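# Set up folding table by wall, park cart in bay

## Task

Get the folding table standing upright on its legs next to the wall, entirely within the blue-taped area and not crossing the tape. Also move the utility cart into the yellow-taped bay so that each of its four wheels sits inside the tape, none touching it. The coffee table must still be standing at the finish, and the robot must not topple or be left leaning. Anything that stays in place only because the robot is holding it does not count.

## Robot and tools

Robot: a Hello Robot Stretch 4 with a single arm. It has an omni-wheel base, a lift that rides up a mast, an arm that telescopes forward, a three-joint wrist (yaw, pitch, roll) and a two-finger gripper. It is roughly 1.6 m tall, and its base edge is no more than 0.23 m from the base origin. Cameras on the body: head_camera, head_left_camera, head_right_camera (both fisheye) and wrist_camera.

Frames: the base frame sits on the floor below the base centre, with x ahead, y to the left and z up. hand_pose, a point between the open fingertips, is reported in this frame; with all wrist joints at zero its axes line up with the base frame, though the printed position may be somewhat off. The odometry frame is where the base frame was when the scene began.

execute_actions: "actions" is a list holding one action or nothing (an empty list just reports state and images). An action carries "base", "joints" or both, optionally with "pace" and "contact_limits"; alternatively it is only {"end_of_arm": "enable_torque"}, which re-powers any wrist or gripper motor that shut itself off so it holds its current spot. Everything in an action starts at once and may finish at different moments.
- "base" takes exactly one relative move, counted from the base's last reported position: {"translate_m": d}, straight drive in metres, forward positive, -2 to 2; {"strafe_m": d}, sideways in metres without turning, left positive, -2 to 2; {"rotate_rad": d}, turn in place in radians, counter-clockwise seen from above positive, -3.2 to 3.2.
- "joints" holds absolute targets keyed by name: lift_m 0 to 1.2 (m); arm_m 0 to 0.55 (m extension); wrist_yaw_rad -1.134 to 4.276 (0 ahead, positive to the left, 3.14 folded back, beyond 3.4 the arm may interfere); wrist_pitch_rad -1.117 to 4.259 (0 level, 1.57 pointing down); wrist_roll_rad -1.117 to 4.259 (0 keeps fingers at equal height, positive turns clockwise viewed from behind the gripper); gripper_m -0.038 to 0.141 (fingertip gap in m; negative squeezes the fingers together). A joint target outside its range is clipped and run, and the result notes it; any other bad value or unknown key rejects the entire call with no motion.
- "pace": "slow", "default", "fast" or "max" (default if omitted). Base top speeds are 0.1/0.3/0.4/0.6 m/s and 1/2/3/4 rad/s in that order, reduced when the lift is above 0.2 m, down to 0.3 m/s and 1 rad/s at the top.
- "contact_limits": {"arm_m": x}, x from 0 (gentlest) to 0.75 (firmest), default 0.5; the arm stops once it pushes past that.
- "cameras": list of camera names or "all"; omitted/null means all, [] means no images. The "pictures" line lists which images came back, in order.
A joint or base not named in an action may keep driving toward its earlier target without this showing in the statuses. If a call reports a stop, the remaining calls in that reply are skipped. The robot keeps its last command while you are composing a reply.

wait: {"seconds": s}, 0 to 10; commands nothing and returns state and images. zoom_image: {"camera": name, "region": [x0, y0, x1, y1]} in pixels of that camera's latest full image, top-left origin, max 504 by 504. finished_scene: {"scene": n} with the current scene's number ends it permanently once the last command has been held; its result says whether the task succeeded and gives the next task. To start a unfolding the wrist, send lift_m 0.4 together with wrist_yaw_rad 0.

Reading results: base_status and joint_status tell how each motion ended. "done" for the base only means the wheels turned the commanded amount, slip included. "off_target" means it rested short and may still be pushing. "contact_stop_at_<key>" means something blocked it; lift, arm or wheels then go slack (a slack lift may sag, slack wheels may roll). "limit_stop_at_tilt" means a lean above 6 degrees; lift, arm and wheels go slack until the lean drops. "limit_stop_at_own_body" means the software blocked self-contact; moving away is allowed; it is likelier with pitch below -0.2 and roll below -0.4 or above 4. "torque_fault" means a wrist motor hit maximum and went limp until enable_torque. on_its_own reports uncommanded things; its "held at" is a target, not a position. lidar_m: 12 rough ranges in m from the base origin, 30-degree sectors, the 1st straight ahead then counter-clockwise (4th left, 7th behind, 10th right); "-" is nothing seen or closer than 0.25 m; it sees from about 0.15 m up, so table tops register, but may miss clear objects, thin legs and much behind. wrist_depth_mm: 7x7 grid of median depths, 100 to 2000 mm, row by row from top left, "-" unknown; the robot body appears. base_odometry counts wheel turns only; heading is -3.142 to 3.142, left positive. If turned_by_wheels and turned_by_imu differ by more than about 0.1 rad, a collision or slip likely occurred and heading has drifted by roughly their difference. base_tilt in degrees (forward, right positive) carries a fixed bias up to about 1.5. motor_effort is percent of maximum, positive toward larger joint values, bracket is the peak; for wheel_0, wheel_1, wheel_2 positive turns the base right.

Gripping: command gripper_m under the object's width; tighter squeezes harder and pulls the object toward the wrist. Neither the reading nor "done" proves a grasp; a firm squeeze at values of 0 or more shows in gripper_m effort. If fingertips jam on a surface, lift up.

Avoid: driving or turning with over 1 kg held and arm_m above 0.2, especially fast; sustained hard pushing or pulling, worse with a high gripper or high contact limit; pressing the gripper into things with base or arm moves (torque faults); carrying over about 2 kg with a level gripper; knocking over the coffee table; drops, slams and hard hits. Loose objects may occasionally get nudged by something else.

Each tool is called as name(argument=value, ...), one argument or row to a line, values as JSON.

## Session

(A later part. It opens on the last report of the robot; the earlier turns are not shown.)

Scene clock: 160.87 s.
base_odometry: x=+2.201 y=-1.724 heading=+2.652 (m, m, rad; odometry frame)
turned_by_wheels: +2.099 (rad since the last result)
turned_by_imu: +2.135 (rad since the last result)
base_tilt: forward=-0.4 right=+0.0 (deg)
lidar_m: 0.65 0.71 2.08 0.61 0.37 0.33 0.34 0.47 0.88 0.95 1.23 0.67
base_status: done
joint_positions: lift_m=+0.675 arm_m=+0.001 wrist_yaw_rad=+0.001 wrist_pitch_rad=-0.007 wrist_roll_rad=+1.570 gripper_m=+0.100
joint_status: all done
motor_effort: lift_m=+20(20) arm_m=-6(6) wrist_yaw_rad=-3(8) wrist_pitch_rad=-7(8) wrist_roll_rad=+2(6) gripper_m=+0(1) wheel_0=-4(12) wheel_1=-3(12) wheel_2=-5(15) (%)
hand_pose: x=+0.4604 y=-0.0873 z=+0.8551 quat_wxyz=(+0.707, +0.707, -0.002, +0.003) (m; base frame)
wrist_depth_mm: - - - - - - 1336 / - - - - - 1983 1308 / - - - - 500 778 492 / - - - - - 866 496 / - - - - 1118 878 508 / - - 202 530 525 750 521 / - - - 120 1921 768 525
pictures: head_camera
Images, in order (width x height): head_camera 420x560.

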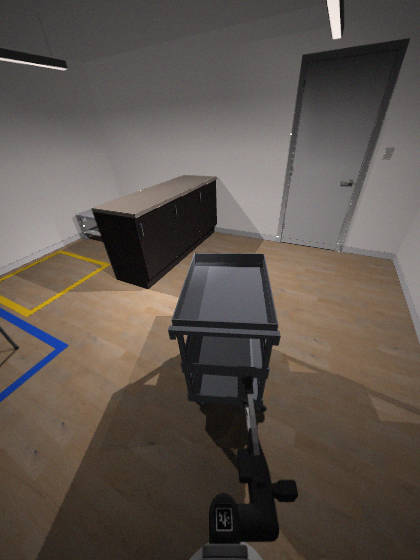

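execute_actions(
  actions=[
    {"base":{"strafe_m":0.08},"joints":{"arm_m":0.26}},
  ],
  cameras=["wrist_camera"],
)

execute_actions(
  actions=[
    {"joints":{"gripper_m":-0.03}},
  ],
  cameras=[],
)

execute_actions(
  actions=[
    {"base":{"strafe_m":-0.5},"joints":{"arm_m":0.1},"pace":"slow"},
  ],
  cameras=[],
)

execute_actions(
  actions=[
    {"base":{"rotate_rad":0.5},"pace":"slow"},
  ],
  cameras=["head_camera"],
)

Scene clock: 168.17 s.
base_odometry: x=+2.163 y=-1.794 heading=+2.652 (m, m, rad; odometry frame)
turned_by_wheels: +0.000 (rad since the last result)
turned_by_imu: -0.001 (rad since the last result)
base_tilt: forward=-0.4 right=-0.1 (deg)
lidar_m: 0.67 2.19 1.91 0.55 0.32 0.31 0.32 0.42 0.98 1.05 1.31 0.70
base_status: done
joint_positions: lift_m=+0.675 arm_m=+0.259 wrist_yaw_rad=+0.000 wrist_pitch_rad=-0.007 wrist_roll_rad=+1.570 gripper_m=+0.100
joint_status: all done
motor_effort: lift_m=+20(20) arm_m=+7(6) wrist_yaw_rad=-2(3) wrist_pitch_rad=-7(7) wrist_roll_rad=+0(0) gripper_m=+0(0) wheel_0=-1(12) wheel_1=+3(11) wheel_2=+0(1) (%)
hand_pose: x=+0.7182 y=-0.0874 z=+0.8551 quat_wxyz=(+0.707, +0.707, -0.003, +0.003) (m; base frame)
wrist_depth_mm: - - - 185 238 1921 591 / - - - 188 244 788 597 / - - - 191 249 831 597 / - - - 253 253 854 591 / - - - 259 257 854 591 / - - 202 204 260 699 585 / - - - 121 270 1618 544
pictures: wrist_camera
Images, in order (width x height): wrist_camera 616x392.

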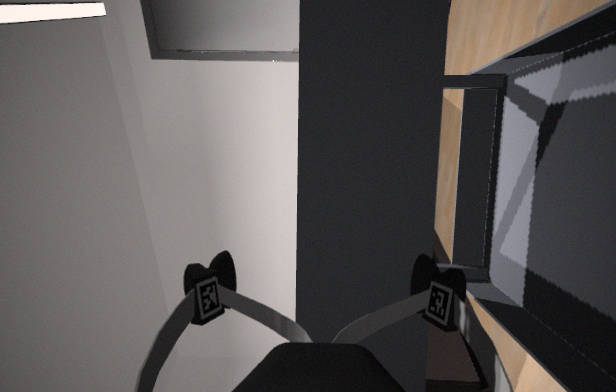

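Scene clock: 170.17 s.
base_odometry: x=+2.163 y=-1.794 heading=+2.652 (m, m, rad; odometry frame)
turned_by_wheels: +0.000 (rad since the last result)
turned_by_imu: -0.001 (rad since the last result)
base_tilt: forward=-0.3 right=+0.1 (deg)
lidar_m: 0.65 2.19 1.90 0.54 0.33 0.31 0.31 0.45 0.99 1.02 1.33 0.68
base_status: not commanded
joint_positions: lift_m=+0.675 arm_m=+0.259 wrist_yaw_rad=+0.002 wrist_pitch_rad=-0.008 wrist_roll_rad=+1.570 gripper_m=-0.029
joint_status: all done
motor_effort: lift_m=+20(20) arm_m=+4(7) wrist_yaw_rad=-8(8) wrist_pitch_rad=-3(6) wrist_roll_rad=+1(1) gripper_m=-19(22) wheel_0=-1(1) wheel_1=+3(3) wheel_2=+0(0) (%)
hand_pose: x=+0.7189 y=-0.0868 z=+0.8554 quat_wxyz=(+0.707, +0.707, -0.002, +0.004) (m; base frame)
wrist_depth_mm: 1983 - - 178 231 1921 597 / - - - 181 236 798 603 / - - - 184 241 820 597 / - - - 189 246 854 591 / - - - 192 251 842 591 / - - 182 196 182 715 585 / - - - 120 260 580 544
pictures: none
No camera images: the call's "cameras" was empty. Leave "cameras" out to get every camera's image.

Scene clock: 176.33 s.
base_odometry: x=+2.398 y=-1.353 heading=+2.652 (m, m, rad; odometry frame)
turned_by_wheels: +0.001 (rad since the last result)
turned_by_imu: +0.000 (rad since the last result)
base_tilt: forward=-0.3 right=+0.1 (deg)
lidar_m: 0.35 0.46 2.51 0.86 0.57 0.51 0.55 0.59 0.53 0.56 0.71 0.63
base_status: done
joint_positions: lift_m=+0.675 arm_m=+0.101 wrist_yaw_rad=+0.005 wrist_pitch_rad=-0.008 wrist_roll_rad=+1.570 gripper_m=-0.030
joint_status: all done
on_its_own: wrist_yaw_rad is at rest, and its effort (-17) is outside its rest range (-13 to +13)
motor_effort: lift_m=+20(20) arm_m=-6(10) wrist_yaw_rad=-17(24) wrist_pitch_rad=-5(4) wrist_roll_rad=+2(1) gripper_m=-18(22) wheel_0=+8(11) wheel_1=-3(9) wheel_2=+2(4) (%)
hand_pose: x=+0.5609 y=-0.0860 z=+0.8554 quat_wxyz=(+0.707, +0.707, -0.001, +0.005) (m; base frame)
wrist_depth_mm: - - - - - - 1308 / - - - - - 1983 1308 / 1921 - - 394 402 413 404 / - - - 329 338 1921 1281 / - - - 213 282 1921 544 / - - 182 186 183 699 585 / - - - 120 221 213 574
pictures: none
No camera images: the call's "cameras" was empty. Leave "cameras" out to get every camera's image.

Scene clock: 178.03 s.
base_odometry: x=+2.398 y=-1.353 heading=-3.132 (m, m, rad; odometry frame)
turned_by_wheels: +0.499 (rad since the last result)
turned_by_imu: +0.496 (rad since the last result)
base_tilt: forward=-0.4 right=+0.1 (deg)
lidar_m: 0.47 2.52 0.83 0.58 0.52 0.54 0.61 0.55 0.55 0.69 1.60 0.52
base_status: done
joint_positions: lift_m=+0.675 arm_m=+0.100 wrist_yaw_rad=+0.000 wrist_pitch_rad=-0.007 wrist_roll_rad=+1.570 gripper_m=-0.030
joint_status: not commanded
motor_effort: lift_m=+20(20) arm_m=-2(6) wrist_yaw_rad=-3(86) wrist_pitch_rad=-6(6) wrist_roll_rad=+1(1) gripper_m=-13(18) wheel_0=-5(24) wheel_1=-7(10) wheel_2=-4(19) (%)
hand_pose: x=+0.5598 y=-0.0874 z=+0.8552 quat_wxyz=(+0.707, +0.707, -0.003, +0.003) (m; base frame)
wrist_depth_mm: - - - 173 231 1863 1336 / - - - 173 231 798 580 / - - - 173 231 831 591 / - - - 173 232 809 585 / - - - 173 231 809 591 / - - 183 174 183 750 585 / - - - 129 232 609 549
pictures: head_camera
Images, in order (width x height): head_camera 420x560.

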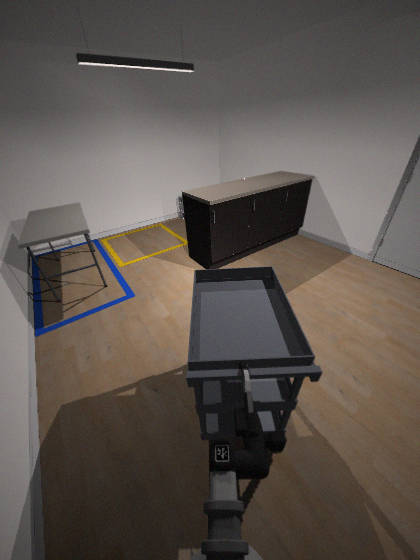

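Repeat the manoeuvre.

execute_actions(
  actions=[
    {"base":{"strafe_m":-0.55},"pace":"slow"},
  ],
  cameras=[],
)

execute_actions(
  actions=[
    {"base":{"rotate_rad":0.5},"pace":"slow"},
  ],
  cameras=["head_camera"],
)

Scene clock: 187.93 s.
base_odometry: x=+2.393 y=-0.804 heading=-3.131 (m, m, rad; odometry frame)
turned_by_wheels: +0.000 (rad since the last result)
turned_by_imu: -0.003 (rad since the last result)
base_tilt: forward=-0.6 right=+0.1 (deg)
lidar_m: 0.37 0.46 1.62 1.11 0.99 0.37 0.25 0.25 0.25 0.27 0.72 0.56
base_status: done
joint_positions: lift_m=+0.675 arm_m=+0.100 wrist_yaw_rad=+0.008 wrist_pitch_rad=-0.007 wrist_roll_rad=+1.570 gripper_m=-0.030
joint_status: not commanded
on_its_own: wrist_yaw_rad is at rest, and its effort (-26) is outside its rest range (-13 to +13)
motor_effort: lift_m=+20(20) arm_m=-2(2) wrist_yaw_rad=-26(28) wrist_pitch_rad=-7(7) wrist_roll_rad=+1(0) gripper_m=-11(14) wheel_0=+8(11) wheel_1=-4(8) wheel_2=+1(3) (%)
hand_pose: x=+0.5605 y=-0.0850 z=+0.8552 quat_wxyz=(+0.707, +0.707, +0.000, +0.006) (m; base frame)
wrist_depth_mm: - - - - - - 1336 / - - - - - - 1308 / - - - 349 362 394 392 / - - - 294 306 1921 508 / - - - 192 257 1921 549 / - - 183 165 183 707 585 / - - - 130 204 195 574
pictures: none
No camera images: the call's "cameras" was empty. Leave "cameras" out to get every camera's image.

Scene clock: 189.63 s.
base_odometry: x=+2.393 y=-0.804 heading=-2.633 (m, m, rad; odometry frame)
turned_by_wheels: +0.498 (rad since the last result)
turned_by_imu: +0.505 (rad since the last result)
base_tilt: forward=-0.4 right=+0.0 (deg)
lidar_m: 0.49 1.69 1.08 0.98 0.40 0.25 0.25 0.25 0.27 0.57 2.68 0.51
base_status: done
joint_positions: lift_m=+0.675 arm_m=+0.100 wrist_yaw_rad=-0.002 wrist_pitch_rad=-0.008 wrist_roll_rad=+1.570 gripper_m=-0.030
joint_status: not commanded
motor_effort: lift_m=+20(19) arm_m=-1(2) wrist_yaw_rad=+4(61) wrist_pitch_rad=-6(6) wrist_roll_rad=+0(0) gripper_m=-12(13) wheel_0=-7(13) wheel_1=-6(13) wheel_2=-6(17) (%)
hand_pose: x=+0.5595 y=-0.0880 z=+0.8552 quat_wxyz=(+0.707, +0.707, -0.003, +0.002) (m; base frame)
wrist_depth_mm: - - - 163 219 1756 1205 / - - - 165 222 788 597 / - - - 167 224 809 603 / - - - 169 228 820 591 / - - - 171 229 809 585 / - - 182 173 182 768 597 / - - - 130 236 574 539
pictures: head_camera
Images, in order (width x height): head_camera 420x560.

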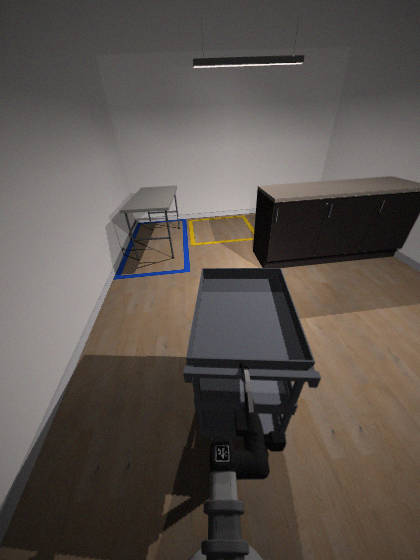

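Aimed at the gap. Push.

execute_actions(
  actions=[
    {"base":{"translate_m":1.2}},
  ],
  cameras=["head_camera"],
)

Scene clock: 197.37 s.
base_odometry: x=+1.345 y=-1.388 heading=-2.633 (m, m, rad; odometry frame)
turned_by_wheels: +0.000 (rad since the last result)
turned_by_imu: -0.004 (rad since the last result)
base_tilt: forward=-0.5 right=+0.0 (deg)
lidar_m: 0.49 1.71 1.25 1.16 1.17 1.47 1.41 1.43 1.83 2.51 1.80 0.51
base_status: done
joint_positions: lift_m=+0.675 arm_m=+0.100 wrist_yaw_rad=-0.001 wrist_pitch_rad=-0.008 wrist_roll_rad=+1.570 gripper_m=-0.030
joint_status: not commanded
motor_effort: lift_m=+19(20) arm_m=-2(1) wrist_yaw_rad=+0(14) wrist_pitch_rad=-6(6) wrist_roll_rad=+0(0) gripper_m=-13(13) wheel_0=+2(9) wheel_1=+4(9) wheel_2=-4(17) (%)
hand_pose: x=+0.5596 y=-0.0876 z=+0.8553 quat_wxyz=(+0.707, +0.707, -0.003, +0.002) (m; base frame)
wrist_depth_mm: 1983 - - 163 220 991 946 / 1983 - - 165 222 788 591 / - - - 167 224 820 597 / - - - 169 227 820 591 / - - - 171 231 809 591 / - - 182 173 182 750 585 / - - - 128 235 615 549
pictures: head_camera
Images, in order (width x height): head_camera 420x560.

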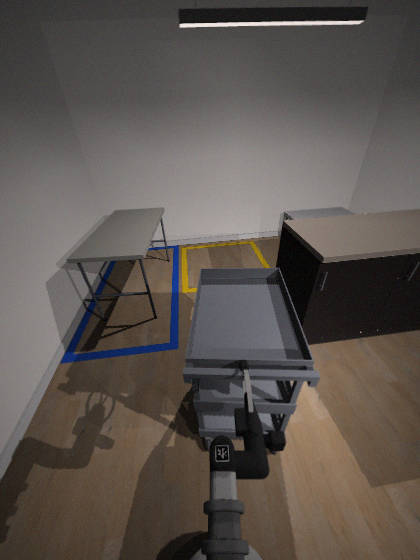

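execute_actions(
  actions=[
    {"base":{"translate_m":1.0}},
  ],
  cameras=["head_camera"],
)

Scene clock: 204.77 s.
base_odometry: x=+0.472 y=-1.875 heading=-2.633 (m, m, rad; odometry frame)
turned_by_wheels: +0.000 (rad since the last result)
turned_by_imu: -0.004 (rad since the last result)
base_tilt: forward=-0.4 right=-0.1 (deg)
lidar_m: 0.51 0.81 0.85 1.27 1.31 1.68 2.39 2.45 2.63 0.80 0.62 0.51
base_status: done
joint_positions: lift_m=+0.675 arm_m=+0.100 wrist_yaw_rad=-0.001 wrist_pitch_rad=-0.008 wrist_roll_rad=+1.570 gripper_m=-0.030
joint_status: not commanded
motor_effort: lift_m=+19(19) arm_m=-1(2) wrist_yaw_rad=+0(8) wrist_pitch_rad=-5(6) wrist_roll_rad=-2(1) gripper_m=-13(13) wheel_0=+3(10) wheel_1=+4(9) wheel_2=-5(13) (%)
hand_pose: x=+0.5596 y=-0.0877 z=+0.8553 quat_wxyz=(+0.707, +0.707, -0.003, +0.002) (m; base frame)
wrist_depth_mm: - - - 166 222 1863 1308 / - - - 167 225 788 580 / - - - 169 226 831 597 / - - - 170 229 820 591 / - - - 171 230 831 585 / - - 182 173 182 759 591 / 1983 - 1983 129 235 627 549
pictures: head_camera
Images, in order (width x height): head_camera 420x560.

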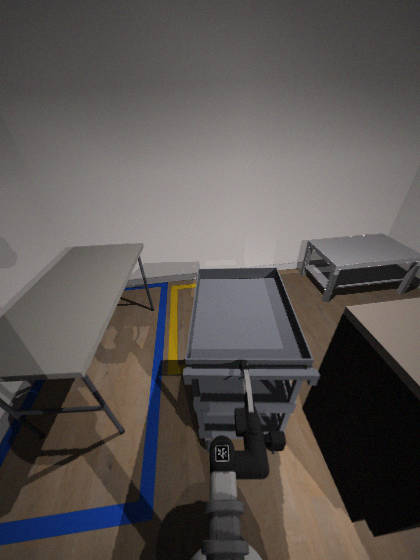

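execute_actions(
  actions=[
    {"base":{"translate_m":0.8}},
  ],
  cameras=[],
)

execute_actions(
  actions=[
    {"joints":{"gripper_m":0.1}},
  ],
  cameras=[],
)

execute_actions(
  actions=[
    {"base":{"translate_m":-0.5}},
  ],
  cameras=["head_camera"],
)

Scene clock: 214.83 s.
base_odometry: x=-0.227 y=-2.265 heading=-2.632 (m, m, rad; odometry frame)
turned_by_wheels: +0.000 (rad since the last result)
turned_by_imu: -0.003 (rad since the last result)
base_tilt: forward=-0.5 right=+0.0 (deg)
lidar_m: 0.48 0.86 0.59 0.56 0.59 1.79 3.20 3.22 0.55 0.51 1.48 0.50
base_status: done
joint_positions: lift_m=+0.675 arm_m=+0.100 wrist_yaw_rad=+0.000 wrist_pitch_rad=-0.008 wrist_roll_rad=+1.570 gripper_m=-0.030
joint_status: not commanded
motor_effort: lift_m=+19(19) arm_m=-1(2) wrist_yaw_rad=-1(7) wrist_pitch_rad=-6(6) wrist_roll_rad=+0(1) gripper_m=-13(13) wheel_0=+2(9) wheel_1=+4(10) wheel_2=-4(16) (%)
hand_pose: x=+0.5596 y=-0.0875 z=+0.8553 quat_wxyz=(+0.707, +0.707, -0.003, +0.003) (m; base frame)
wrist_depth_mm: 1308 1336 1308 168 225 1281 1229 / 1308 1281 1308 169 227 788 580 / 1281 1281 1281 170 228 820 597 / 1281 1281 1255 171 229 820 591 / 1255 1229 1255 173 231 820 597 / 1229 1229 183 173 182 768 585 / 1229 1205 1205 128 234 597 549
pictures: none
No camera images: the call's "cameras" was empty. Leave "cameras" out to get every camera's image.

Scene clock: 216.83 s.
base_odometry: x=-0.227 y=-2.265 heading=-2.632 (m, m, rad; odometry frame)
turned_by_wheels: +0.000 (rad since the last result)
turned_by_imu: -0.001 (rad since the last result)
base_tilt: forward=-0.6 right=+0.1 (deg)
lidar_m: 0.49 0.85 0.59 0.57 0.58 1.82 3.19 3.24 0.55 0.51 1.48 0.53
base_status: not commanded
joint_positions: lift_m=+0.675 arm_m=+0.100 wrist_yaw_rad=-0.001 wrist_pitch_rad=-0.008 wrist_roll_rad=+1.570 gripper_m=+0.100
joint_status: all done
motor_effort: lift_m=+19(19) arm_m=-1(2) wrist_yaw_rad=+1(1) wrist_pitch_rad=-5(6) wrist_roll_rad=+0(2) gripper_m=+0(13) wheel_0=+2(2) wheel_1=+4(4) wheel_2=-3(3) (%)
hand_pose: x=+0.5596 y=-0.0877 z=+0.8553 quat_wxyz=(+0.707, +0.707, -0.003, +0.002) (m; base frame)
wrist_depth_mm: 1308 1336 1308 176 233 1281 1255 / 1308 1308 1281 176 234 809 580 / 1308 1308 1281 177 236 820 591 / 1281 1255 1255 179 237 820 597 / 1255 1229 1229 179 237 831 591 / 1229 1255 1229 180 191 831 591 / 1205 1205 1182 123 241 891 549
pictures: none
No camera images: the call's "cameras" was empty. Leave "cameras" out to get every camera's image.

Scene clock: 220.00 s.
base_odometry: x=+0.210 y=-2.022 heading=-2.633 (m, m, rad; odometry frame)
turned_by_wheels: +0.000 (rad since the last result)
turned_by_imu: -0.001 (rad since the last result)
base_tilt: forward=-0.4 right=+0.0 (deg)
lidar_m: 0.98 0.84 0.64 1.08 1.35 1.73 2.68 2.75 2.59 0.55 0.58 1.04
base_status: done
joint_positions: lift_m=+0.675 arm_m=+0.100 wrist_yaw_rad=+0.000 wrist_pitch_rad=-0.007 wrist_roll_rad=+1.570 gripper_m=+0.100
joint_status: not commanded
motor_effort: lift_m=+18(19) arm_m=-2(2) wrist_yaw_rad=-1(2) wrist_pitch_rad=-8(9) wrist_roll_rad=-1(0) gripper_m=-1(0) wheel_0=-4(9) wheel_1=-4(10) wheel_2=+2(14) (%)
hand_pose: x=+0.5596 y=-0.0875 z=+0.8553 quat_wxyz=(+0.707, +0.707, -0.003, +0.002) (m; base frame)
wrist_depth_mm: 1921 1808 1808 1863 1808 1808 1336 / 1808 1808 1808 1756 1808 1808 1182 / 1808 1808 1863 1808 1808 732 1078 / 1808 1756 1808 1708 1366 723 1060 / 1808 1756 1756 1708 1366 732 1060 / 1661 1708 202 741 750 750 1008 / 1708 1661 1708 121 1661 1661 1281
pictures: head_camera
Images, in order (width x height): head_camera 420x560.

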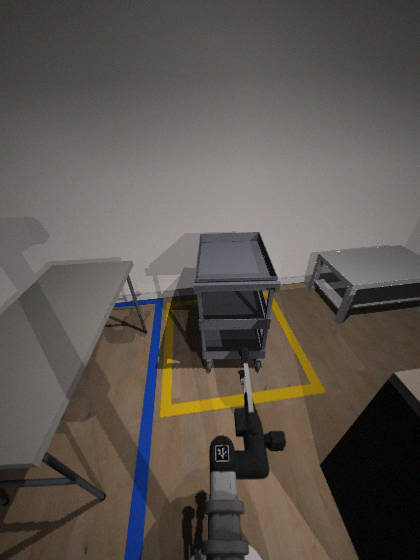

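finished_scene(
  scene=2,
)

The scene is finished: the task was done.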